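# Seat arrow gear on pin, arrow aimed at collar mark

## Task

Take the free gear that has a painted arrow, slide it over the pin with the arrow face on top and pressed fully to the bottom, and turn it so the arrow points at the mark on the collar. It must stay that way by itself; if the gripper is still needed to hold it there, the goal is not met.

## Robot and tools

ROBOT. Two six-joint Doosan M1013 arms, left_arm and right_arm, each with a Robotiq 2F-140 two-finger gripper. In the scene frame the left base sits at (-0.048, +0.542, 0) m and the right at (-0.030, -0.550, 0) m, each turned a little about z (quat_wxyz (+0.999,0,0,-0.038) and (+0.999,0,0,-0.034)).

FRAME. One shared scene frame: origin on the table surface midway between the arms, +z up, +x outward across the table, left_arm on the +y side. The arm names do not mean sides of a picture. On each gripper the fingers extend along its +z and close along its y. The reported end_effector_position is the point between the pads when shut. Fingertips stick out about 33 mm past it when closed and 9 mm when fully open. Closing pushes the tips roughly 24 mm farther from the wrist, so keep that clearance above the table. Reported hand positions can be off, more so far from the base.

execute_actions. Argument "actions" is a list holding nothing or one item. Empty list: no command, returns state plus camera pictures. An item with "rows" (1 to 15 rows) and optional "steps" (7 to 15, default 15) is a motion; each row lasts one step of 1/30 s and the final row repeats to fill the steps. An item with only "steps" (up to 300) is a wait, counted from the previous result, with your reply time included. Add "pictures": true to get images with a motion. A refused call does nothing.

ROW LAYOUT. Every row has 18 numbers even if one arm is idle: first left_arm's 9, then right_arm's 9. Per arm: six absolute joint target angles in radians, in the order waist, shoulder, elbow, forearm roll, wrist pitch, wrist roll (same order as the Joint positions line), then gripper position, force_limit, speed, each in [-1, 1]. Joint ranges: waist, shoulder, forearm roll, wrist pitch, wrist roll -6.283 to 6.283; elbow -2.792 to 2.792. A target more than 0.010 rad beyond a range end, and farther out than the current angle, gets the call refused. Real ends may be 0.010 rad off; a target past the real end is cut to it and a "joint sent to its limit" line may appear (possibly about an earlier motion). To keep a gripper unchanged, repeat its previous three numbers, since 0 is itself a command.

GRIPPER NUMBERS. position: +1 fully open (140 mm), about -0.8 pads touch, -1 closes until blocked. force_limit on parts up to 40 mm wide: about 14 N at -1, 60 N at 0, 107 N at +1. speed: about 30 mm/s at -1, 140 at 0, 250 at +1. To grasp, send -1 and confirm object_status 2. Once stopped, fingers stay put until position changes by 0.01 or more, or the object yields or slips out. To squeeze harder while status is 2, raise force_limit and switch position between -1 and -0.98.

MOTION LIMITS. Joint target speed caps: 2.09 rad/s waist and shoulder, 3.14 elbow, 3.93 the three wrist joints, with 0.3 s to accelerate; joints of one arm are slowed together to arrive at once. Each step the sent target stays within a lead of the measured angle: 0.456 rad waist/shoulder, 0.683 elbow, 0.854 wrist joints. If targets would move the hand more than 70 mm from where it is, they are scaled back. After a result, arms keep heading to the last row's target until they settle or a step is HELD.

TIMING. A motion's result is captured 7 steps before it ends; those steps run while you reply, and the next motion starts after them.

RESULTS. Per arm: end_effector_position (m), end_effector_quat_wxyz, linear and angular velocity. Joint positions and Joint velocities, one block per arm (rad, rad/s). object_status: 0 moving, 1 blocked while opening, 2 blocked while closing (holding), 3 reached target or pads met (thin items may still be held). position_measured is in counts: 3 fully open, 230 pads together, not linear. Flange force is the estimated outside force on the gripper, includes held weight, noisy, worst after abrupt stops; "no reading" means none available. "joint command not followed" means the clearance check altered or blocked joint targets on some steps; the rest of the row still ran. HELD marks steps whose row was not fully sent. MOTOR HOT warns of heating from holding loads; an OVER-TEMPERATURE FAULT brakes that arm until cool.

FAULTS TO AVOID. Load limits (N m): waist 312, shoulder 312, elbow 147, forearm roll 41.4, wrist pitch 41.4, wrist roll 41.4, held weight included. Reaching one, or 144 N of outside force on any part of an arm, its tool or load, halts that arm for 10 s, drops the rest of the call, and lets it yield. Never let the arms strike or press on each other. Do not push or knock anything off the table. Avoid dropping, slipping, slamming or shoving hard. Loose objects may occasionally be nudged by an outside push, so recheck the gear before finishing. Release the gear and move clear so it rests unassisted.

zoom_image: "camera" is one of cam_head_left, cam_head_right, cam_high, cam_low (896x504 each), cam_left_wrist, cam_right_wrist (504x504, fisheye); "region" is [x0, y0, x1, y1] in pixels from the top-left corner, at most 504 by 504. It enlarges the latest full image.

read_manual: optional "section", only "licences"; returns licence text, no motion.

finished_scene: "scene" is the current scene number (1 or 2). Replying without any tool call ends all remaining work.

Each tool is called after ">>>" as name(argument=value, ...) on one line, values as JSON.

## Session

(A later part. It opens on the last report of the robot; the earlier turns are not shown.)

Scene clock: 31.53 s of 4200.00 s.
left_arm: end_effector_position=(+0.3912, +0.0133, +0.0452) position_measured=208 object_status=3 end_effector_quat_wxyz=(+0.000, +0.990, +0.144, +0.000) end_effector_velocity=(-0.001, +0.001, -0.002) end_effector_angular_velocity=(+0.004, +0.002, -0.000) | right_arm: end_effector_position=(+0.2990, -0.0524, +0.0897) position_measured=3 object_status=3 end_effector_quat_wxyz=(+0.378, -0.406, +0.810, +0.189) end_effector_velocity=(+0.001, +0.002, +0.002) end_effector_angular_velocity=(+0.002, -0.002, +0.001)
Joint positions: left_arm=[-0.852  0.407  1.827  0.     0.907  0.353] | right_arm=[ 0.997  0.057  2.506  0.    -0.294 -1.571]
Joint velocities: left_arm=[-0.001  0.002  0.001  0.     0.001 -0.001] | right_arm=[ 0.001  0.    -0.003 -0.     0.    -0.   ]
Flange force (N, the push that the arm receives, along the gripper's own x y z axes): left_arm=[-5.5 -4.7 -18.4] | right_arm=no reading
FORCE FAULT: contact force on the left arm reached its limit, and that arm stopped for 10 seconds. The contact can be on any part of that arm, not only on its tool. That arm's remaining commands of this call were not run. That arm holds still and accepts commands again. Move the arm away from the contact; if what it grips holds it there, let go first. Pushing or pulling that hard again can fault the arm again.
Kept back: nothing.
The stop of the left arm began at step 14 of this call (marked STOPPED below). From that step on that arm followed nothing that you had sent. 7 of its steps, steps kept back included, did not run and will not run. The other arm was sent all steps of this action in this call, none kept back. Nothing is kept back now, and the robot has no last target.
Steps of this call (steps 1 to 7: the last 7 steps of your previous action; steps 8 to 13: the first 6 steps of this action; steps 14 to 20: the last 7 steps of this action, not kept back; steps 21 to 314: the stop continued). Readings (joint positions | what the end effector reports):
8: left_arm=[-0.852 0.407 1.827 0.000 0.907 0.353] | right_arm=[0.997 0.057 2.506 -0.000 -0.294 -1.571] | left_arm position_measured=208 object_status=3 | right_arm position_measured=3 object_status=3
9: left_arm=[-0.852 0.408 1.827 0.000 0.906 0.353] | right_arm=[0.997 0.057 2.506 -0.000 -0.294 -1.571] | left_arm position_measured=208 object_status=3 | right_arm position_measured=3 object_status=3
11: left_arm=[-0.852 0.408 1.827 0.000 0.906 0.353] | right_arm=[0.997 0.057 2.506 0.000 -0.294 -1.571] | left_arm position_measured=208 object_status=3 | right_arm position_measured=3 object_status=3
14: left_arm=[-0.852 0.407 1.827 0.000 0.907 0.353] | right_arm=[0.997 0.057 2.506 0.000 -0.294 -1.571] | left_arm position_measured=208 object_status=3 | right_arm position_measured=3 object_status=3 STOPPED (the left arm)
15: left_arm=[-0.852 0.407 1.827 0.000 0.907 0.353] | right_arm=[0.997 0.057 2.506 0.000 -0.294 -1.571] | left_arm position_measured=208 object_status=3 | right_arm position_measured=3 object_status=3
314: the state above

>>> execute_actions(actions=[{"rows":[[-0.8522,0.3825,1.8092,0,0.9499,0.353,-0.6,-0.5,-1,0.997,0.057,2.506,0,-0.294,-1.571,1,0,0]],"steps":9}])

>>> execute_actions(actions=[{"rows":[[-0.8522,0.3212,1.7504,0,1.07,0.353,-0.55,-0.5,-1,0.997,0.057,2.506,0,-0.294,-1.571,1,0,0]],"steps":12}])

>>> execute_actions(actions=[{"rows":[[-0.7811,0.2367,1.8958,0,1.0091,2.544,0.1,-0.5,0,0.997,0.057,2.506,0,-0.294,-1.571,1,0,0]]}])

>>> execute_actions(actions=[{"steps":25}], pictures=true)

>>> zoom_image(camera="cam_right_wrist", region=[200, 180, 295, 275])

Scene clock: 32.50 s of 4200.00 s.
left_arm: end_effector_position=(+0.3909, +0.0137, +0.0484) position_measured=207 object_status=0 end_effector_quat_wxyz=(-0.000, +0.990, +0.144, -0.000) end_effector_velocity=(-0.015, +0.018, +0.180) end_effector_angular_velocity=(+0.054, +0.040, -0.002) | right_arm: end_effector_position=(+0.2990, -0.0524, +0.0897) position_measured=3 object_status=3 end_effector_quat_wxyz=(+0.378, -0.406, +0.810, +0.189) end_effector_velocity=(-0.001, +0.000, -0.000) end_effector_angular_velocity=(-0.000, +0.000, +0.002)
Joint positions: left_arm=[-0.852  0.404  1.825  0.     0.913  0.353] | right_arm=[ 0.997  0.057  2.506  0.    -0.294 -1.571]
Joint velocities: left_arm=[-0.002 -0.185 -0.12   0.001  0.372 -0.   ] | right_arm=[ 0.002 -0.     0.    -0.     0.     0.   ]
Flange force (N, the push that the arm receives, along the gripper's own x y z axes): left_arm=[-2.1 9.0 9.4] | right_arm=no reading
Steps of this call (steps 1 to 27: nothing new was sent; steps 28 to 29: the first 2 steps of this action). Readings (joint positions | what the end effector reports):
28: left_arm=[-0.852 0.407 1.827 0.000 0.907 0.353] | right_arm=[0.997 0.057 2.506 0.000 -0.294 -1.571] | left_arm position_measured=208 object_status=0 | right_arm position_measured=3 object_status=3
29: the state above

Scene clock: 32.90 s of 4200.00 s.
left_arm: end_effector_position=(+0.3918, +0.0125, +0.1252) position_measured=199 object_status=0 end_effector_quat_wxyz=(+0.001, +0.990, +0.144, +0.000) end_effector_velocity=(+0.007, -0.012, +0.502) end_effector_angular_velocity=(-0.070, -0.052, -0.001) | right_arm: end_effector_position=(+0.2990, -0.0524, +0.0897) position_measured=3 object_status=3 end_effector_quat_wxyz=(+0.378, -0.406, +0.810, +0.189) end_effector_velocity=(-0.000, +0.000, +0.000) end_effector_angular_velocity=(+0.001, -0.000, +0.000)
Joint positions: left_arm=[-0.852  0.334  1.762  0.     1.044  0.353] | right_arm=[ 0.997  0.057  2.506 -0.    -0.294 -1.571]
Joint velocities: left_arm=[-0.002 -0.435 -0.421 -0.001  0.768 -0.   ] | right_arm=[ 0.001 -0.     0.     0.001 -0.001  0.   ]
Flange force (N, the push that the arm receives, along the gripper's own x y z axes): left_arm=[-3.6 1.1 -5.8] | right_arm=no reading
Steps of this call (steps 1 to 7: the last 7 steps of your previous action; steps 8 to 12: the first 5 steps of this action). Readings (joint positions | what the end effector reports):
8: left_arm=[-0.852 0.382 1.809 0.000 0.950 0.353] | right_arm=[0.997 0.057 2.506 0.000 -0.294 -1.571] | left_arm position_measured=205 object_status=0 | right_arm position_measured=3 object_status=3
9: left_arm=[-0.852 0.379 1.807 0.000 0.957 0.353] | right_arm=[0.997 0.057 2.506 0.000 -0.294 -1.571] | left_arm position_measured=204 object_status=0 | right_arm position_measured=3 object_status=3
11: left_arm=[-0.852 0.352 1.780 0.000 1.012 0.353] | right_arm=[0.997 0.057 2.506 0.000 -0.294 -1.571] | left_arm position_measured=201 object_status=0 | right_arm position_measured=3 object_status=3
12: the state above

Scene clock: 33.40 s of 4200.00 s.
left_arm: end_effector_position=(+0.3884, +0.0480, +0.1312) position_measured=150 object_status=0 end_effector_quat_wxyz=(+0.001, +1.000, -0.015, +0.001) end_effector_velocity=(-0.026, +0.281, -0.045) end_effector_angular_velocity=(+0.027, +0.013, -2.719) | right_arm: end_effector_position=(+0.2990, -0.0524, +0.0897) position_measured=3 object_status=3 end_effector_quat_wxyz=(+0.378, -0.406, +0.810, +0.189) end_effector_velocity=(-0.000, -0.001, -0.001) end_effector_angular_velocity=(-0.001, +0.001, -0.000)
Joint positions: left_arm=[-0.824  0.287  1.815  0.     1.038  0.701] | right_arm=[ 0.997  0.057  2.506 -0.    -0.294 -1.571]
Joint velocities: left_arm=[ 0.234 -0.275  0.469  0.003 -0.165  2.951] | right_arm=[-0.    -0.     0.001 -0.     0.001 -0.   ]
Flange force (N, the push that the arm receives, along the gripper's own x y z axes): left_arm=[-3.9 4.8 2.4] | right_arm=no reading
Steps of this call (steps 1 to 7: the last 7 steps of your previous action; steps 8 to 15: the first 8 steps of this action). Readings (joint positions | what the end effector reports):
8: left_arm=[-0.852 0.321 1.751 0.000 1.070 0.353] | right_arm=[0.997 0.057 2.506 0.000 -0.294 -1.571] | left_arm position_measured=199 object_status=0 | right_arm position_measured=3 object_status=3
9: left_arm=[-0.852 0.321 1.752 0.000 1.069 0.360] | right_arm=[0.997 0.057 2.506 -0.000 -0.294 -1.571] | left_arm position_measured=196 object_status=0 | right_arm position_measured=3 object_status=3
11: left_arm=[-0.847 0.315 1.764 0.000 1.061 0.416] | right_arm=[0.997 0.057 2.506 0.000 -0.294 -1.571] | left_arm position_measured=180 object_status=0 | right_arm position_measured=3 object_status=3
15: the state above

Scene clock: 34.23 s of 4200.00 s.
left_arm: end_effector_position=(+0.3832, +0.0971, +0.1249) position_measured=117 object_status=3 end_effector_quat_wxyz=(+0.000, -0.610, +0.793, +0.000) end_effector_velocity=(+0.000, -0.001, +0.001) end_effector_angular_velocity=(+0.000, -0.001, -0.003) | right_arm: end_effector_position=(+0.2990, -0.0524, +0.0897) position_measured=3 object_status=3 end_effector_quat_wxyz=(+0.378, -0.406, +0.810, +0.189) end_effector_velocity=(-0.000, -0.000, +0.000) end_effector_angular_velocity=(-0.001, +0.000, +0.000)
Joint positions: left_arm=[-0.781  0.237  1.896  0.     1.009  2.544] | right_arm=[ 0.997  0.057  2.506 -0.    -0.294 -1.571]
Joint velocities: left_arm=[-0.001  0.001 -0.002  0.001  0.001  0.001] | right_arm=[ 0.    -0.001 -0.    -0.     0.001 -0.   ]
Flange force (N, the push that the arm receives, along the gripper's own x y z axes): left_arm=[5.6 0.4 3.0] | right_arm=no reading
Kept back: nothing.
Steps of this call (steps 1 to 7: the last 7 steps of your previous action; steps 8 to 25: the robot went on to your last target). Readings (joint positions | what the end effector reports):
1: left_arm=[-0.816 0.278 1.830 0.000 1.032 0.809] | right_arm=[0.997 0.057 2.506 -0.000 -0.294 -1.571] | left_arm position_measured=143 object_status=0 | right_arm position_measured=3 object_status=3
2: left_arm=[-0.809 0.270 1.843 0.000 1.028 0.930] | right_arm=[0.997 0.057 2.506 0.000 -0.294 -1.571] | left_arm position_measured=135 object_status=0 | right_arm position_measured=3 object_status=3
4: left_arm=[-0.799 0.258 1.862 0.000 1.021 1.184] | right_arm=[0.997 0.057 2.506 -0.000 -0.294 -1.571] | left_arm position_measured=120 object_status=0 | right_arm position_measured=3 object_status=3
8: left_arm=[-0.788 0.245 1.883 0.000 1.014 1.686] | right_arm=[0.997 0.057 2.506 0.000 -0.294 -1.571] | left_arm position_measured=117 object_status=0 | right_arm position_measured=3 object_status=3
25: the state above

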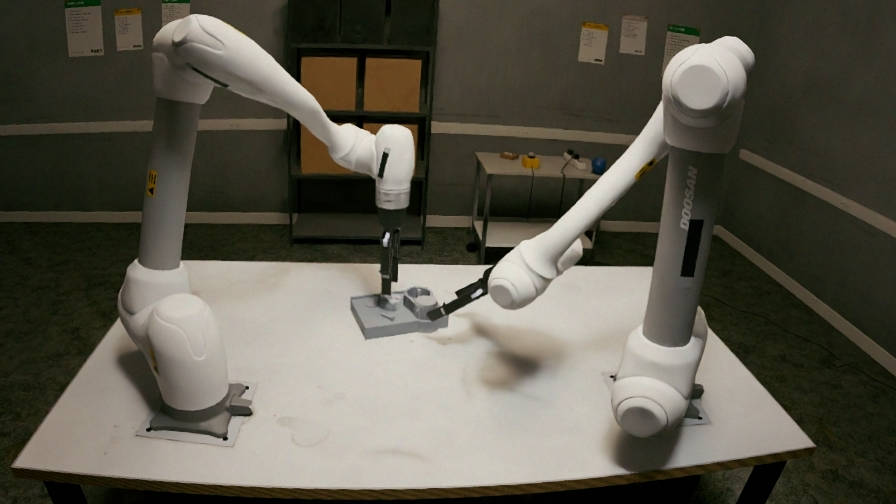

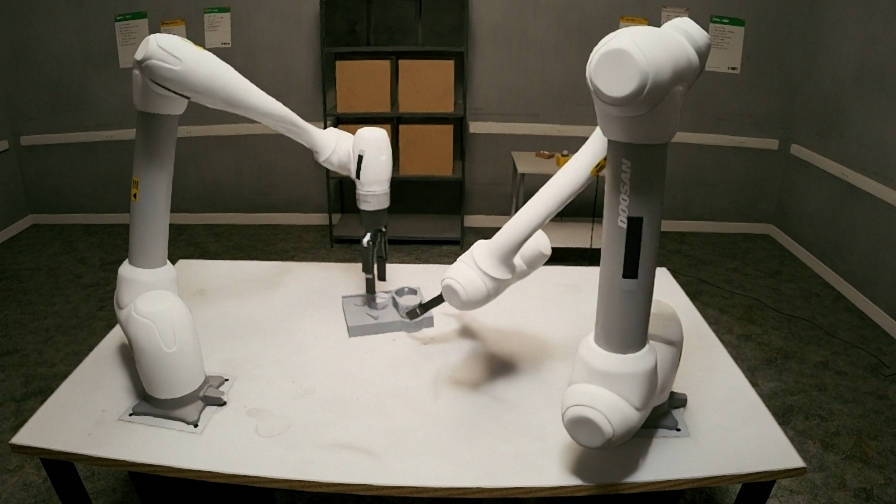

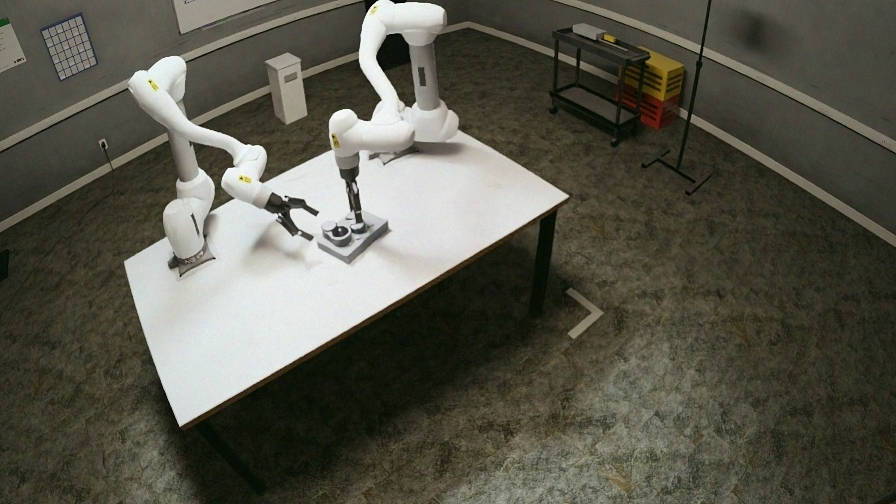

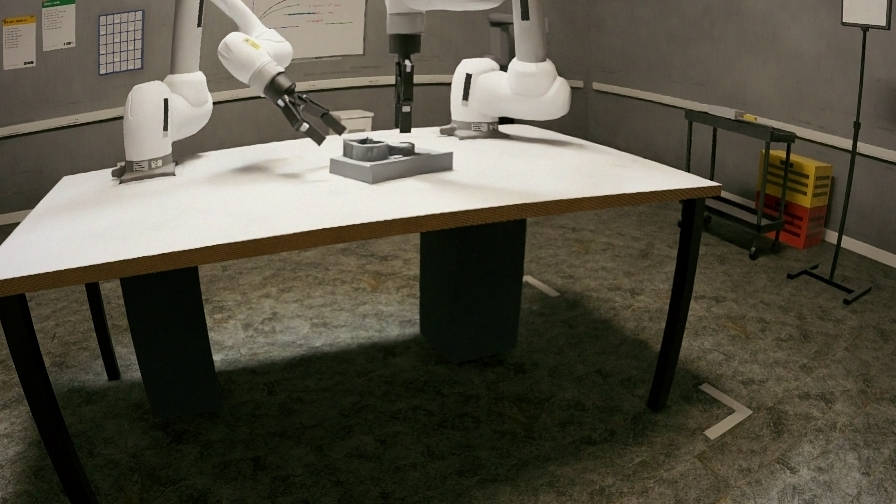

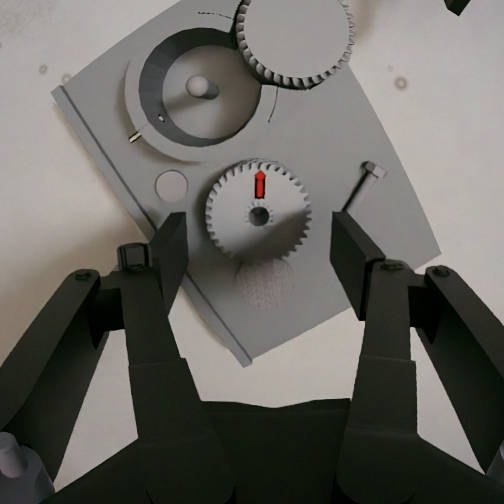

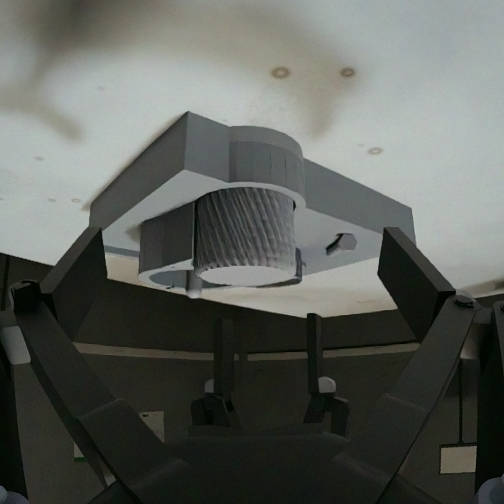

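Region (200, 180, 295, 275) of cam_right_wrist's 504x504 image, scaled by 5.305, with more detail than that image has.

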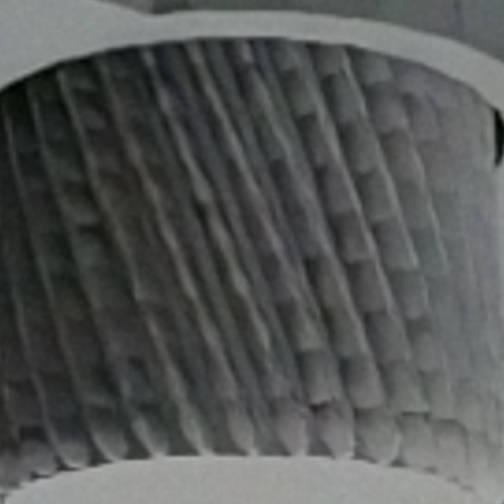

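>>> execute_actions(actions=[{"rows":[[-0.7811,0.2742,1.9298,0,0.9376,2.544,0.1,-0.5,0,0.997,0.057,2.506,0,-0.294,-1.571,1,0,0]],"steps":12}])

>>> execute_actions(actions=[{"rows":[[-0.7811,0.2742,1.9298,0,0.9376,2.544,-1,-0.7,-0.7,0.997,0.057,2.506,0,-0.294,-1.571,1,0,0]]}])

>>> execute_actions(actions=[{"steps":12}], pictures=true)

>>> zoom_image(camera="cam_left_wrist", region=[180, 150, 340, 310])

Scene clock: 34.80 s of 4200.00 s.
left_arm: end_effector_position=(+0.3827, +0.0977, +0.0872) position_measured=117 object_status=3 end_effector_quat_wxyz=(-0.000, -0.610, +0.793, +0.001) end_effector_velocity=(-0.002, +0.002, -0.133) end_effector_angular_velocity=(+0.004, +0.003, -0.001) | right_arm: end_effector_position=(+0.2990, -0.0524, +0.0897) position_measured=3 object_status=3 end_effector_quat_wxyz=(+0.378, -0.406, +0.810, +0.189) end_effector_velocity=(-0.001, +0.000, +0.000) end_effector_angular_velocity=(+0.001, -0.001, +0.002)
Joint positions: left_arm=[-0.781  0.273  1.929 -0.     0.942  2.544] | right_arm=[ 0.997  0.057  2.506  0.    -0.294 -1.571]
Joint velocities: left_arm=[-0.     0.134  0.111  0.    -0.24   0.   ] | right_arm=[ 0.002 -0.     0.001 -0.    -0.002  0.   ]
Flange force (N, the push that the arm receives, along the gripper's own x y z axes): left_arm=[5.8 1.3 5.2] | right_arm=no reading
Steps of this call (steps 1 to 12: the robot went on to your last target; steps 13 to 17: the first 5 steps of this action). Readings (joint positions | what the end effector reports):
13: left_arm=[-0.781 0.237 1.896 0.000 1.009 2.544] | right_arm=[0.997 0.057 2.506 0.000 -0.294 -1.571] | left_arm position_measured=117 object_status=3 | right_arm position_measured=3 object_status=3
14: left_arm=[-0.781 0.240 1.899 0.000 1.002 2.544] | right_arm=[0.997 0.057 2.506 -0.000 -0.294 -1.571] | left_arm position_measured=117 object_status=3 | right_arm position_measured=3 object_status=3
16: left_arm=[-0.781 0.264 1.921 -0.000 0.956 2.544] | right_arm=[0.997 0.057 2.506 0.000 -0.294 -1.571] | left_arm position_measured=117 object_status=3 | right_arm position_measured=3 object_status=3
17: the state above

Scene clock: 35.30 s of 4200.00 s.
left_arm: end_effector_position=(+0.3833, +0.0971, +0.0861) position_measured=137 object_status=0 end_effector_quat_wxyz=(+0.000, -0.610, +0.793, -0.000) end_effector_velocity=(+0.001, -0.000, +0.001) end_effector_angular_velocity=(-0.002, -0.001, +0.002) | right_arm: end_effector_position=(+0.2990, -0.0524, +0.0897) position_measured=3 object_status=3 end_effector_quat_wxyz=(+0.378, -0.406, +0.810, +0.189) end_effector_velocity=(-0.001, -0.000, -0.000) end_effector_angular_velocity=(-0.001, +0.000, +0.001)
Joint positions: left_arm=[-0.781  0.274  1.93   0.     0.938  2.544] | right_arm=[ 0.997  0.057  2.506  0.    -0.294 -1.571]
Joint velocities: left_arm=[ 0.002 -0.    -0.001 -0.001 -0.001 -0.   ] | right_arm=[ 0.    -0.     0.001 -0.001  0.001 -0.   ]
Flange force (N, the push that the arm receives, along the gripper's own x y z axes): left_arm=[5.4 1.5 -9.4] | right_arm=no reading
Steps of this call (steps 1 to 7: the last 7 steps of your previous action; steps 8 to 15: the first 8 steps of this action). Readings (joint positions | what the end effector reports):
8: left_arm=[-0.781 0.274 1.930 -0.000 0.938 2.544] | right_arm=[0.997 0.057 2.506 0.000 -0.294 -1.571] | left_arm position_measured=117 object_status=0 | right_arm position_measured=3 object_status=3
9: left_arm=[-0.781 0.274 1.930 -0.000 0.938 2.544] | right_arm=[0.997 0.057 2.506 0.000 -0.294 -1.571] | left_arm position_measured=118 object_status=0 | right_arm position_measured=3 object_status=3
11: left_arm=[-0.781 0.274 1.930 -0.000 0.938 2.544] | right_arm=[0.997 0.057 2.506 -0.000 -0.294 -1.571] | left_arm position_measured=125 object_status=0 | right_arm position_measured=3 object_status=3
15: the state above

Scene clock: 35.70 s of 4200.00 s.
left_arm: end_effector_position=(+0.3833, +0.0971, +0.0861) position_measured=137 object_status=2 end_effector_quat_wxyz=(+0.000, -0.610, +0.793, -0.000) end_effector_velocity=(+0.001, -0.000, +0.000) end_effector_angular_velocity=(-0.001, -0.002, +0.001) | right_arm: end_effector_position=(+0.2990, -0.0524, +0.0897) position_measured=3 object_status=3 end_effector_quat_wxyz=(+0.378, -0.406, +0.810, +0.189) end_effector_velocity=(+0.001, +0.000, +0.001) end_effector_angular_velocity=(+0.001, -0.001, -0.000)
Joint positions: left_arm=[-0.781  0.274  1.93   0.     0.938  2.544] | right_arm=[ 0.997  0.057  2.506 -0.    -0.294 -1.571]
Joint velocities: left_arm=[ 0.001  0.001 -0.001  0.001 -0.001 -0.   ] | right_arm=[-0.    -0.    -0.001 -0.    -0.    -0.   ]
Flange force (N, the push that the arm receives, along the gripper's own x y z axes): left_arm=[3.6 2.5 -11.1] | right_arm=no reading
Kept back: nothing.
Steps of this call (steps 1 to 7: the last 7 steps of your previous action; steps 8 to 12: the robot went on to your last target). Readings (joint positions | what the end effector reports):
1: left_arm=[-0.781 0.274 1.930 0.000 0.938 2.544] | right_arm=[0.997 0.057 2.506 0.000 -0.294 -1.571] | left_arm position_measured=137 object_status=0 | right_arm position_measured=3 object_status=3
2: left_arm=[-0.781 0.274 1.930 0.000 0.938 2.544] | right_arm=[0.997 0.057 2.506 0.000 -0.294 -1.571] | left_arm position_measured=137 object_status=0 | right_arm position_measured=3 object_status=3
4: left_arm=[-0.781 0.274 1.930 0.000 0.938 2.544] | right_arm=[0.997 0.057 2.506 0.000 -0.294 -1.571] | left_arm position_measured=137 object_status=0 | right_arm position_measured=3 object_status=3
8: left_arm=[-0.781 0.274 1.930 0.000 0.938 2.544] | right_arm=[0.997 0.057 2.506 0.000 -0.294 -1.571] | left_arm position_measured=137 object_status=2 | right_arm position_measured=3 object_status=3
12: the state above

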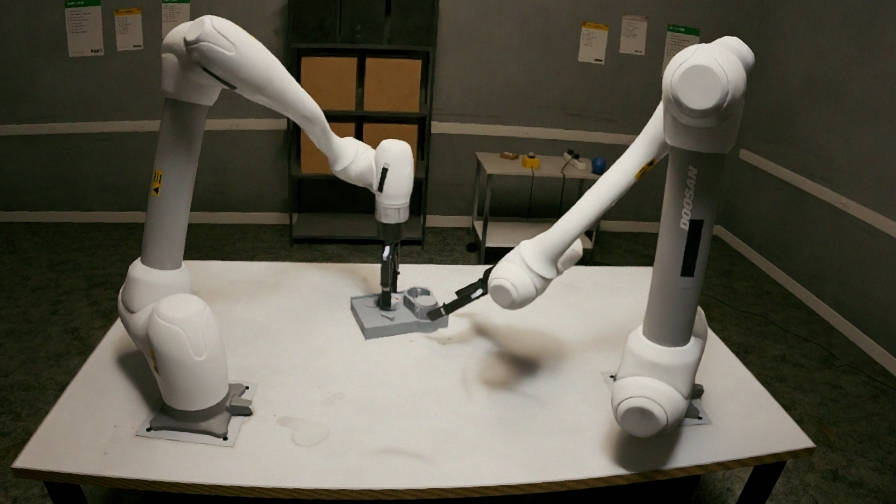

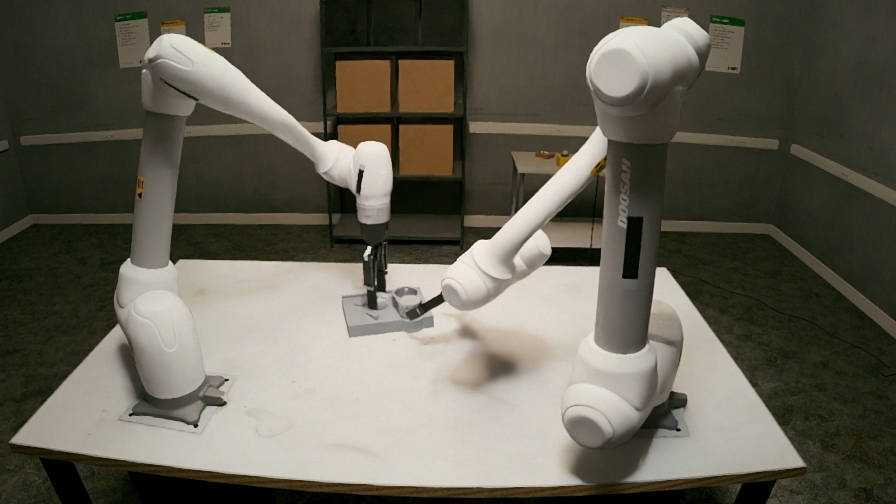

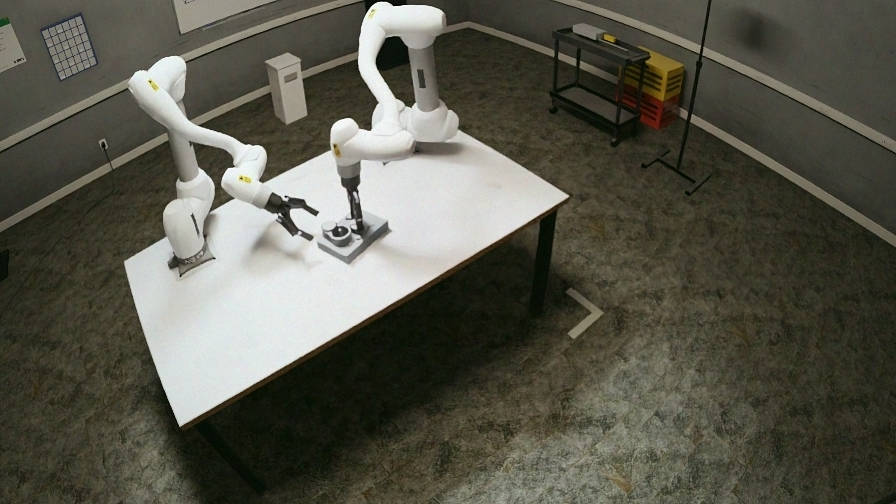

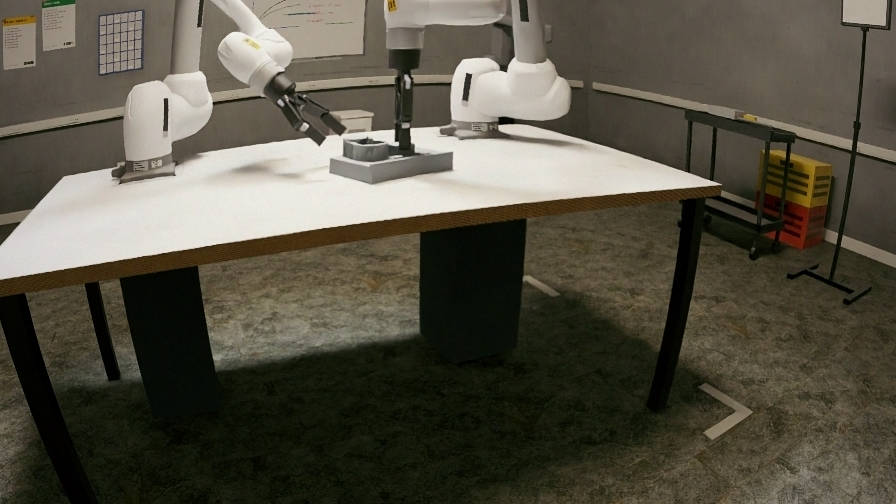

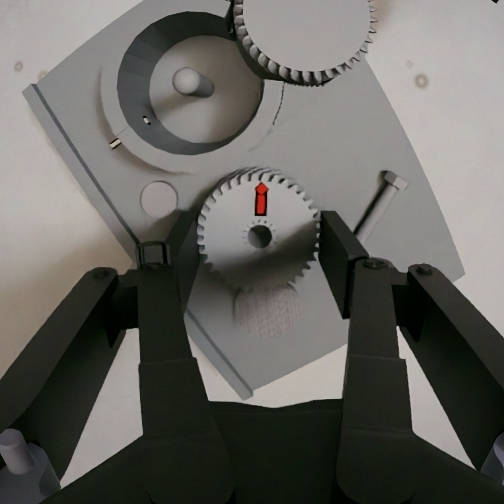

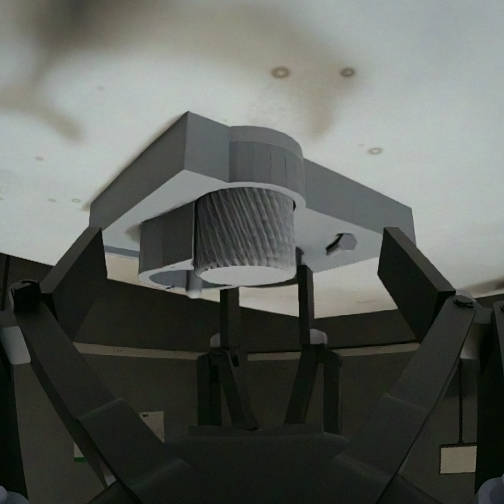

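Region (180, 150, 340, 310) of cam_left_wrist's 504x504 image, scaled by 3.150, with more detail than that image has.

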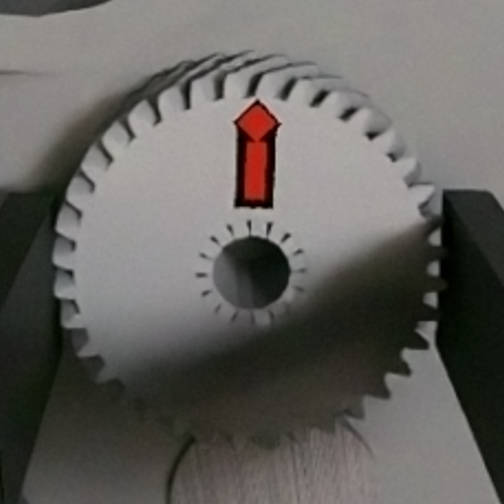

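>>> execute_actions(actions=[{"rows":[[-0.7811,0.270,1.926,0,0.9456,2.544,-1,-0.7,-0.7,0.997,0.057,2.506,0,-0.294,-1.571,1,0,0],[-0.7811,0.2648,1.9213,0,0.9555,2.544,-1,-0.7,-0.7,0.997,0.057,2.506,0,-0.294,-1.571,1,0,0],[-0.7811,0.26,1.917,0,0.9646,2.544,-1,-0.7,-0.7,0.997,0.057,2.506,0,-0.294,-1.571,1,0,0],[-0.7811,0.2554,1.9128,0,0.9734,2.544,-1,-0.7,-0.7,0.997,0.057,2.506,0,-0.294,-1.571,1,0,0],[-0.7811,0.2507,1.9085,0,0.9824,2.544,-1,-0.7,-0.7,0.997,0.057,2.506,0,-0.294,-1.571,1,0,0],[-0.7811,0.246,1.9043,0,0.9913,2.544,-1,-0.7,-0.7,0.997,0.057,2.506,0,-0.294,-1.571,1,0,0],[-0.7811,0.2414,1.9,0,1.0002,2.544,-1,-0.7,-0.7,0.997,0.057,2.506,0,-0.294,-1.571,1,0,0],[-0.7811,0.2367,1.8958,0,1.0091,2.544,-1,-0.7,-0.7,0.997,0.057,2.506,0,-0.294,-1.571,1,0,0],[-0.7811,0.2108,1.8667,0,1.0641,1.2,-1,-0.7,-0.7,0.997,0.057,2.506,0,-0.294,-1.571,1,0,0]]}])

>>> execute_actions(actions=[{"steps":20}])

>>> execute_actions(actions=[{"rows":[[-0.8529,0.3155,1.7382,0,1.0879,-0.58,-1,-0.7,-0.7,0.997,0.057,2.506,0,-0.294,-1.571,1,0,0]]}])

>>> execute_actions(actions=[{"steps":25}], pictures=true)

>>> zoom_image(camera="cam_right_wrist", region=[120, 230, 320, 400])

Scene clock: 36.67 s of 4200.00 s.
left_arm: end_effector_position=(+0.3833, +0.0970, +0.1162) position_measured=137 object_status=2 end_effector_quat_wxyz=(+0.000, -0.610, +0.793, +0.000) end_effector_velocity=(-0.002, +0.002, +0.144) end_effector_angular_velocity=(-0.001, -0.001, -0.001) | right_arm: end_effector_position=(+0.2990, -0.0524, +0.0897) position_measured=3 object_status=3 end_effector_quat_wxyz=(+0.378, -0.406, +0.810, +0.189) end_effector_velocity=(+0.001, -0.000, +0.000) end_effector_angular_velocity=(-0.000, -0.000, -0.001)
Joint positions: left_arm=[-0.781  0.245  1.903  0.     0.993  2.544] | right_arm=[ 0.997  0.057  2.506 -0.    -0.294 -1.571]
Joint velocities: left_arm=[-0.001 -0.139 -0.125  0.     0.263 -0.   ] | right_arm=[-0.001  0.    -0.    -0.     0.    -0.   ]
Flange force (N, the push that the arm receives, along the gripper's own x y z axes): left_arm=[6.5 -1.1 8.5] | right_arm=no reading
Steps of this call (steps 1 to 15: the robot went on to your last target; steps 16 to 21: nothing new was sent; steps 22 to 29: the first 8 steps of this action). Readings (joint positions | what the end effector reports):
22: left_arm=[-0.781 0.274 1.930 0.000 0.938 2.544] | right_arm=[0.997 0.057 2.506 -0.000 -0.294 -1.571] | left_arm position_measured=137 object_status=2 | right_arm position_measured=3 object_status=3
23: left_arm=[-0.781 0.272 1.929 0.000 0.942 2.544] | right_arm=[0.997 0.057 2.506 0.000 -0.294 -1.571] | left_arm position_measured=137 object_status=2 | right_arm position_measured=3 object_status=3
25: left_arm=[-0.781 0.264 1.921 0.000 0.957 2.544] | right_arm=[0.997 0.057 2.506 0.000 -0.294 -1.571] | left_arm position_measured=137 object_status=2 | right_arm position_measured=3 object_status=3
29: the state above

Scene clock: 37.33 s of 4200.00 s.
left_arm: end_effector_position=(+0.3832, +0.0971, +0.1550) position_measured=137 object_status=2 end_effector_quat_wxyz=(-0.000, +0.970, -0.243, -0.000) end_effector_velocity=(-0.000, +0.001, +0.001) end_effector_angular_velocity=(-0.002, -0.001, +0.196) | right_arm: end_effector_position=(+0.2990, -0.0524, +0.0897) position_measured=3 object_status=3 end_effector_quat_wxyz=(+0.378, -0.406, +0.810, +0.189) end_effector_velocity=(-0.000, +0.001, +0.001) end_effector_angular_velocity=(+0.001, -0.001, +0.001)
Joint positions: left_arm=[-0.781  0.211  1.867  0.     1.064  1.204] | right_arm=[ 0.997  0.057  2.506  0.    -0.294 -1.571]
Joint velocities: left_arm=[ 0.001 -0.003  0.002 -0.    -0.001 -0.195] | right_arm=[ 0.001 -0.    -0.001 -0.001  0.001  0.   ]
Flange force (N, the push that the arm receives, along the gripper's own x y z axes): left_arm=[-1.5 4.7 7.0] | right_arm=no reading
Kept back: nothing.
Steps of this call (steps 1 to 7: the last 7 steps of your previous action; steps 8 to 20: the robot went on to your last target). Readings (joint positions | what the end effector reports):
1: left_arm=[-0.781 0.240 1.899 0.000 1.002 2.544] | right_arm=[0.997 0.057 2.506 0.000 -0.294 -1.571] | left_arm position_measured=137 object_status=2 | right_arm position_measured=3 object_status=3
2: left_arm=[-0.781 0.236 1.895 0.000 1.010 2.537] | right_arm=[0.997 0.057 2.506 0.000 -0.294 -1.571] | left_arm position_measured=137 object_status=2 | right_arm position_measured=3 object_status=3
4: left_arm=[-0.781 0.230 1.888 0.000 1.024 2.481] | right_arm=[0.997 0.057 2.506 0.000 -0.294 -1.571] | left_arm position_measured=137 object_status=2 | right_arm position_measured=3 object_status=3
8: left_arm=[-0.781 0.220 1.877 0.000 1.045 2.196] | right_arm=[0.997 0.057 2.506 -0.000 -0.294 -1.571] | left_arm position_measured=137 object_status=2 | right_arm position_measured=3 object_status=3
20: the state above

Scene clock: 37.60 s of 4200.00 s.
left_arm: end_effector_position=(+0.3879, +0.0633, +0.1537) position_measured=137 object_status=2 end_effector_quat_wxyz=(+0.000, +0.997, -0.083, +0.000) end_effector_velocity=(+0.032, -0.277, -0.013) end_effector_angular_velocity=(-0.004, -0.003, +2.720) | right_arm: end_effector_position=(+0.2990, -0.0524, +0.0897) position_measured=3 object_status=3 end_effector_quat_wxyz=(+0.378, -0.406, +0.810, +0.189) end_effector_velocity=(-0.000, +0.001, +0.000) end_effector_angular_velocity=(+0.000, -0.000, +0.001)
Joint positions: left_arm=[-0.81   0.253  1.815  0.     1.074  0.852] | right_arm=[ 0.997  0.057  2.506  0.    -0.294 -1.571]
Joint velocities: left_arm=[-0.233  0.339 -0.42  -0.001  0.076 -2.953] | right_arm=[ 0.001 -0.    -0.001 -0.     0.001 -0.   ]
Flange force (N, the push that the arm receives, along the gripper's own x y z axes): left_arm=[-0.4 4.4 6.6] | right_arm=no reading
Steps of this call (steps 1 to 8: the first 8 steps of this action). Readings (joint positions | what the end effector reports):
1: left_arm=[-0.781 0.211 1.867 0.000 1.064 1.201] | right_arm=[0.997 0.057 2.506 0.000 -0.294 -1.571] | left_arm position_measured=137 object_status=2 | right_arm position_measured=3 object_status=3
2: left_arm=[-0.782 0.211 1.866 0.000 1.064 1.193] | right_arm=[0.997 0.057 2.506 0.000 -0.294 -1.571] | left_arm position_measured=137 object_status=2 | right_arm position_measured=3 object_status=3
4: left_arm=[-0.786 0.218 1.857 0.000 1.066 1.137] | right_arm=[0.997 0.057 2.506 0.000 -0.294 -1.571] | left_arm position_measured=137 object_status=2 | right_arm position_measured=3 object_status=3
8: the state above

Scene clock: 38.43 s of 4200.00 s.
left_arm: end_effector_position=(+0.3915, +0.0121, +0.1498) position_measured=137 object_status=2 end_effector_quat_wxyz=(-0.000, +0.819, +0.574, +0.000) end_effector_velocity=(-0.001, -0.001, -0.000) end_effector_angular_velocity=(-0.002, +0.000, +0.000) | right_arm: end_effector_position=(+0.2990, -0.0524, +0.0897) position_measured=3 object_status=3 end_effector_quat_wxyz=(+0.378, -0.406, +0.810, +0.189) end_effector_velocity=(-0.001, +0.000, -0.000) end_effector_angular_velocity=(-0.000, +0.000, +0.002)
Joint positions: left_arm=[-0.853  0.315  1.738  0.     1.088 -0.58 ] | right_arm=[ 0.997  0.057  2.506 -0.    -0.294 -1.571]
Joint velocities: left_arm=[-0.001  0.     0.    -0.002 -0.002 -0.   ] | right_arm=[ 0.001 -0.     0.001 -0.    -0.     0.   ]
Flange force (N, the push that the arm receives, along the gripper's own x y z axes): left_arm=[-5.2 -2.0 7.8] | right_arm=no reading
Kept back: nothing.
Steps of this call (steps 1 to 7: the last 7 steps of your previous action; steps 8 to 25: the robot went on to your last target). Readings (joint positions | what the end effector reports):
1: left_arm=[-0.818 0.264 1.801 0.000 1.076 0.744] | right_arm=[0.997 0.057 2.506 0.000 -0.294 -1.571] | left_arm position_measured=137 object_status=2 | right_arm position_measured=3 object_status=3
2: left_arm=[-0.825 0.274 1.789 0.000 1.078 0.623] | right_arm=[0.997 0.057 2.506 0.000 -0.294 -1.571] | left_arm position_measured=137 object_status=2 | right_arm position_measured=3 object_status=3
4: left_arm=[-0.835 0.290 1.770 0.000 1.082 0.369] | right_arm=[0.997 0.057 2.506 0.000 -0.294 -1.571] | left_arm position_measured=137 object_status=2 | right_arm position_measured=3 object_status=3
8: left_arm=[-0.846 0.306 1.750 0.000 1.086 -0.125] | right_arm=[0.997 0.057 2.506 0.000 -0.294 -1.571] | left_arm position_measured=137 object_status=2 | right_arm position_measured=3 object_status=3
25: the state above

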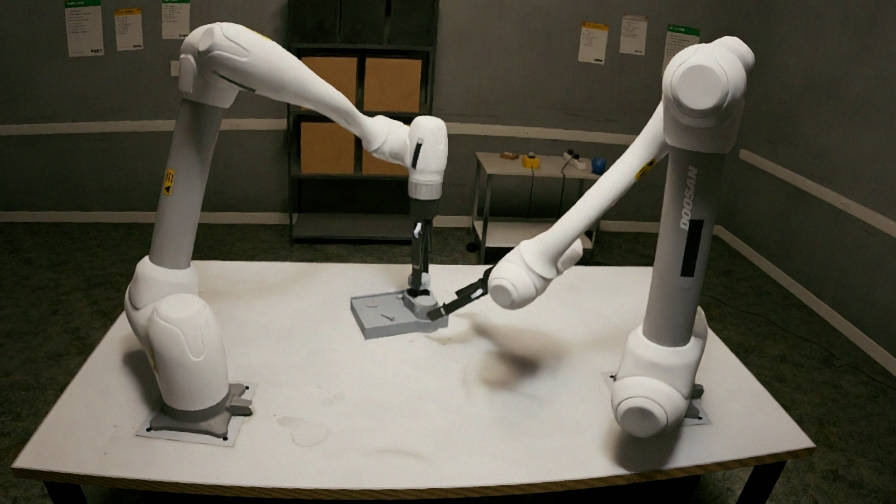

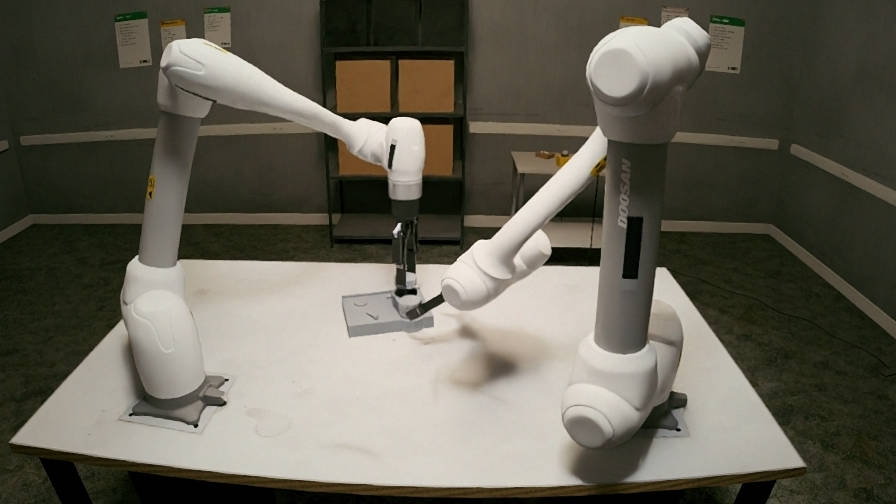

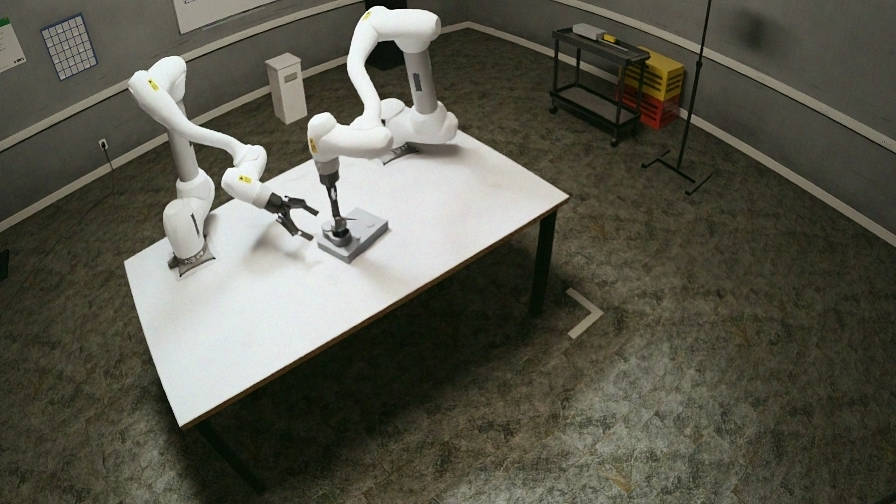

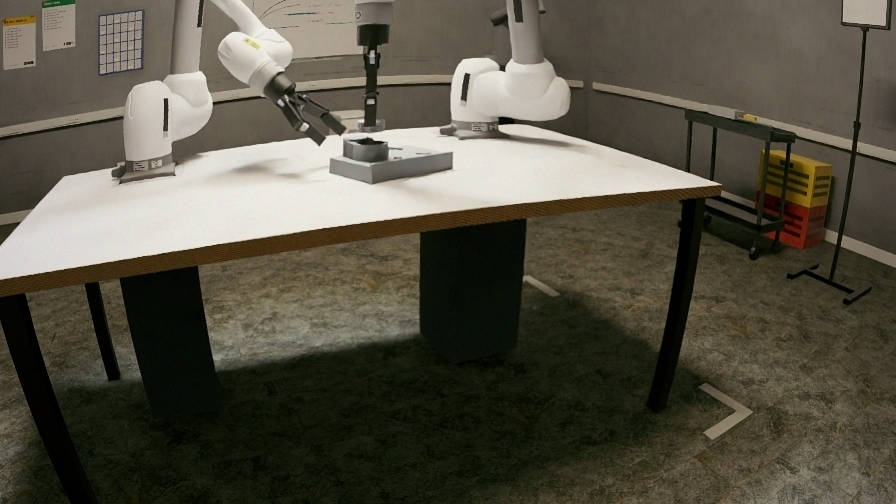

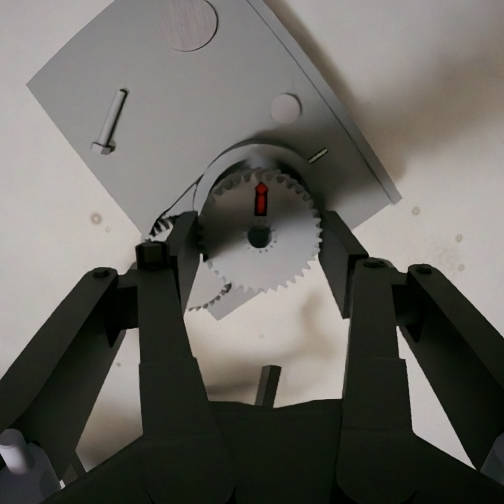

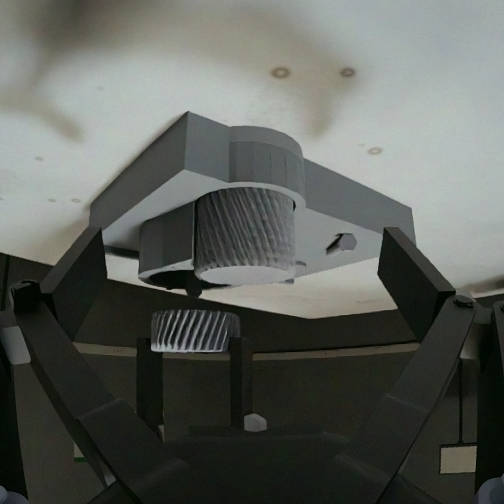

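Region (120, 230, 320, 400) of cam_right_wrist's 504x504 image, scaled by 2.520, with more detail than that image has; it fills the top 428 rows of this view, and the rest is white.

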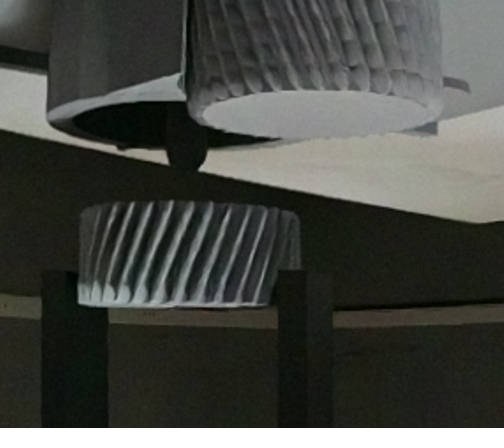

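>>> zoom_image(camera="cam_right_wrist", region=[145, 280, 245, 360])

>>> execute_actions(actions=[{"rows":[[-0.8526,0.3257,1.7483,0,1.0676,-0.58,-1,-0.7,-0.7,0.997,0.057,2.506,0,-0.294,-1.571,1,0,0]]}])

>>> execute_actions(actions=[{"rows":[[-0.8526,0.3273,1.7502,0,1.0641,-0.58,-1,-0.7,-0.7,0.997,0.057,2.506,0,-0.294,-1.571,1,0,0]]}])

Region (145, 280, 245, 360) of cam_right_wrist's 504x504 image, scaled by 5.040, with more detail than that image has; it fills the top 403 rows of this view, and the rest is white.

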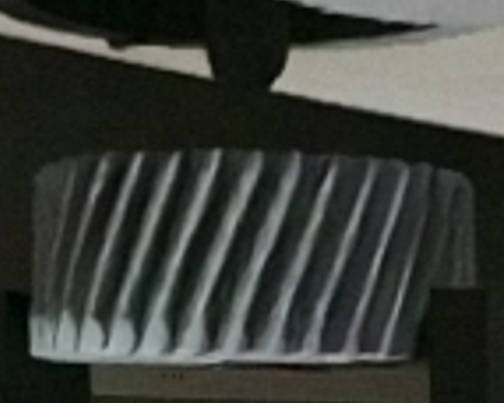

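Scene clock: 39.10 s of 4200.00 s.
left_arm: end_effector_position=(+0.3918, +0.0117, +0.1377) position_measured=137 object_status=2 end_effector_quat_wxyz=(-0.000, +0.819, +0.574, +0.000) end_effector_velocity=(-0.001, -0.001, +0.001) end_effector_angular_velocity=(-0.002, -0.000, -0.000) | right_arm: end_effector_position=(+0.2990, -0.0524, +0.0897) position_measured=3 object_status=3 end_effector_quat_wxyz=(+0.378, -0.406, +0.810, +0.189) end_effector_velocity=(+0.000, +0.000, +0.001) end_effector_angular_velocity=(+0.002, -0.002, +0.001)
Joint positions: left_arm=[-0.853  0.326  1.748  0.     1.068 -0.58 ] | right_arm=[ 0.997  0.057  2.506  0.    -0.294 -1.571]
Joint velocities: left_arm=[-0.002 -0.001  0.    -0.001 -0.001 -0.001] | right_arm=[ 0.    -0.     0.    -0.    -0.002  0.   ]
Flange force (N, the push that the arm receives, along the gripper's own x y z axes): left_arm=[-5.4 -0.2 7.9] | right_arm=no reading
Steps of this call (steps 1 to 12: the robot went on to your last target; steps 13 to 20: the first 8 steps of this action). Readings (joint positions | what the end effector reports):
13: left_arm=[-0.853 0.316 1.738 0.000 1.088 -0.580] | right_arm=[0.997 0.057 2.506 0.000 -0.294 -1.571] | left_arm position_measured=137 object_status=2 | right_arm position_measured=3 object_status=3
14: left_arm=[-0.853 0.319 1.741 0.000 1.081 -0.580] | right_arm=[0.997 0.057 2.506 -0.000 -0.294 -1.571] | left_arm position_measured=137 object_status=2 | right_arm position_measured=3 object_status=3
16: left_arm=[-0.853 0.326 1.749 0.000 1.069 -0.580] | right_arm=[0.997 0.057 2.506 0.000 -0.294 -1.571] | left_arm position_measured=137 object_status=2 | right_arm position_measured=3 object_status=3
20: the state above

Scene clock: 39.60 s of 4200.00 s.
left_arm: end_effector_position=(+0.3920, +0.0117, +0.1358) position_measured=137 object_status=2 end_effector_quat_wxyz=(+0.000, +0.819, +0.574, +0.000) end_effector_velocity=(+0.000, +0.001, -0.000) end_effector_angular_velocity=(+0.002, +0.000, +0.001) | right_arm: end_effector_position=(+0.2990, -0.0524, +0.0897) position_measured=3 object_status=3 end_effector_quat_wxyz=(+0.378, -0.406, +0.810, +0.189) end_effector_velocity=(+0.000, -0.001, -0.001) end_effector_angular_velocity=(-0.002, +0.001, -0.001)
Joint positions: left_arm=[-0.853  0.327  1.75   0.     1.064 -0.58 ] | right_arm=[ 0.997  0.057  2.506 -0.    -0.294 -1.571]
Joint velocities: left_arm=[ 0.     0.     0.     0.001  0.001 -0.001] | right_arm=[-0.001 -0.     0.001 -0.     0.001 -0.   ]
Flange force (N, the push that the arm receives, along the gripper's own x y z axes): left_arm=[-5.5 -1.3 7.6] | right_arm=no reading
Steps of this call (steps 1 to 7: the last 7 steps of your previous action; steps 8 to 15: the first 8 steps of this action). Readings (joint positions | what the end effector reports):
8: left_arm=[-0.853 0.326 1.748 0.000 1.067 -0.580] | right_arm=[0.997 0.057 2.506 0.000 -0.294 -1.571] | left_arm position_measured=137 object_status=2 | right_arm position_measured=3 object_status=3
9: left_arm=[-0.853 0.326 1.749 0.000 1.066 -0.580] | right_arm=[0.997 0.057 2.506 0.000 -0.294 -1.571] | left_arm position_measured=137 object_status=2 | right_arm position_measured=3 object_status=3
11: left_arm=[-0.853 0.327 1.750 0.000 1.064 -0.580] | right_arm=[0.997 0.057 2.506 0.000 -0.294 -1.571] | left_arm position_measured=137 object_status=2 | right_arm position_measured=3 object_status=3
15: the state above

>>> execute_actions(actions=[{"rows":[[-0.8526,0.3289,1.752,0,1.0607,-0.63,-1,-0.7,-0.7,0.997,0.057,2.506,0,-0.294,-1.571,1,0,0]]}])

Scene clock: 40.20 s of 4200.00 s.
left_arm: end_effector_position=(+0.3920, +0.0117, +0.1338) position_measured=137 object_status=2 end_effector_quat_wxyz=(+0.000, +0.804, +0.594, +0.000) end_effector_velocity=(+0.000, +0.001, -0.001) end_effector_angular_velocity=(+0.004, +0.001, +0.001) | right_arm: end_effector_position=(+0.2990, -0.0524, +0.0897) position_measured=3 object_status=3 end_effector_quat_wxyz=(+0.378, -0.406, +0.810, +0.189) end_effector_velocity=(+0.000, -0.001, -0.000) end_effector_angular_velocity=(-0.001, +0.001, -0.001)
Joint positions: left_arm=[-0.853  0.329  1.752  0.     1.061 -0.63 ] | right_arm=[ 0.997  0.057  2.506  0.    -0.294 -1.571]
Joint velocities: left_arm=[ 0.001  0.002  0.001  0.002  0.002 -0.001] | right_arm=[-0.001 -0.    -0.     0.     0.002 -0.   ]
Flange force (N, the push that the arm receives, along the gripper's own x y z axes): left_arm=[-5.6 5.2 3.0] | right_arm=no reading
Steps of this call (steps 1 to 7: the last 7 steps of your previous action; steps 8 to 10: the robot went on to your last target; steps 11 to 18: the first 8 steps of this action). Readings (joint positions | what the end effector reports):
11: left_arm=[-0.853 0.327 1.750 0.000 1.064 -0.580] | right_arm=[0.997 0.057 2.506 0.000 -0.294 -1.571] | left_arm position_measured=137 object_status=2 | right_arm position_measured=3 object_status=3
12: left_arm=[-0.853 0.328 1.750 0.000 1.064 -0.587] | right_arm=[0.997 0.057 2.506 0.000 -0.294 -1.571] | left_arm position_measured=137 object_status=2 | right_arm position_measured=3 object_status=3
14: left_arm=[-0.853 0.329 1.752 0.000 1.061 -0.623] | right_arm=[0.997 0.057 2.506 0.000 -0.294 -1.571] | left_arm position_measured=137 object_status=2 | right_arm position_measured=3 object_status=3
18: the state above


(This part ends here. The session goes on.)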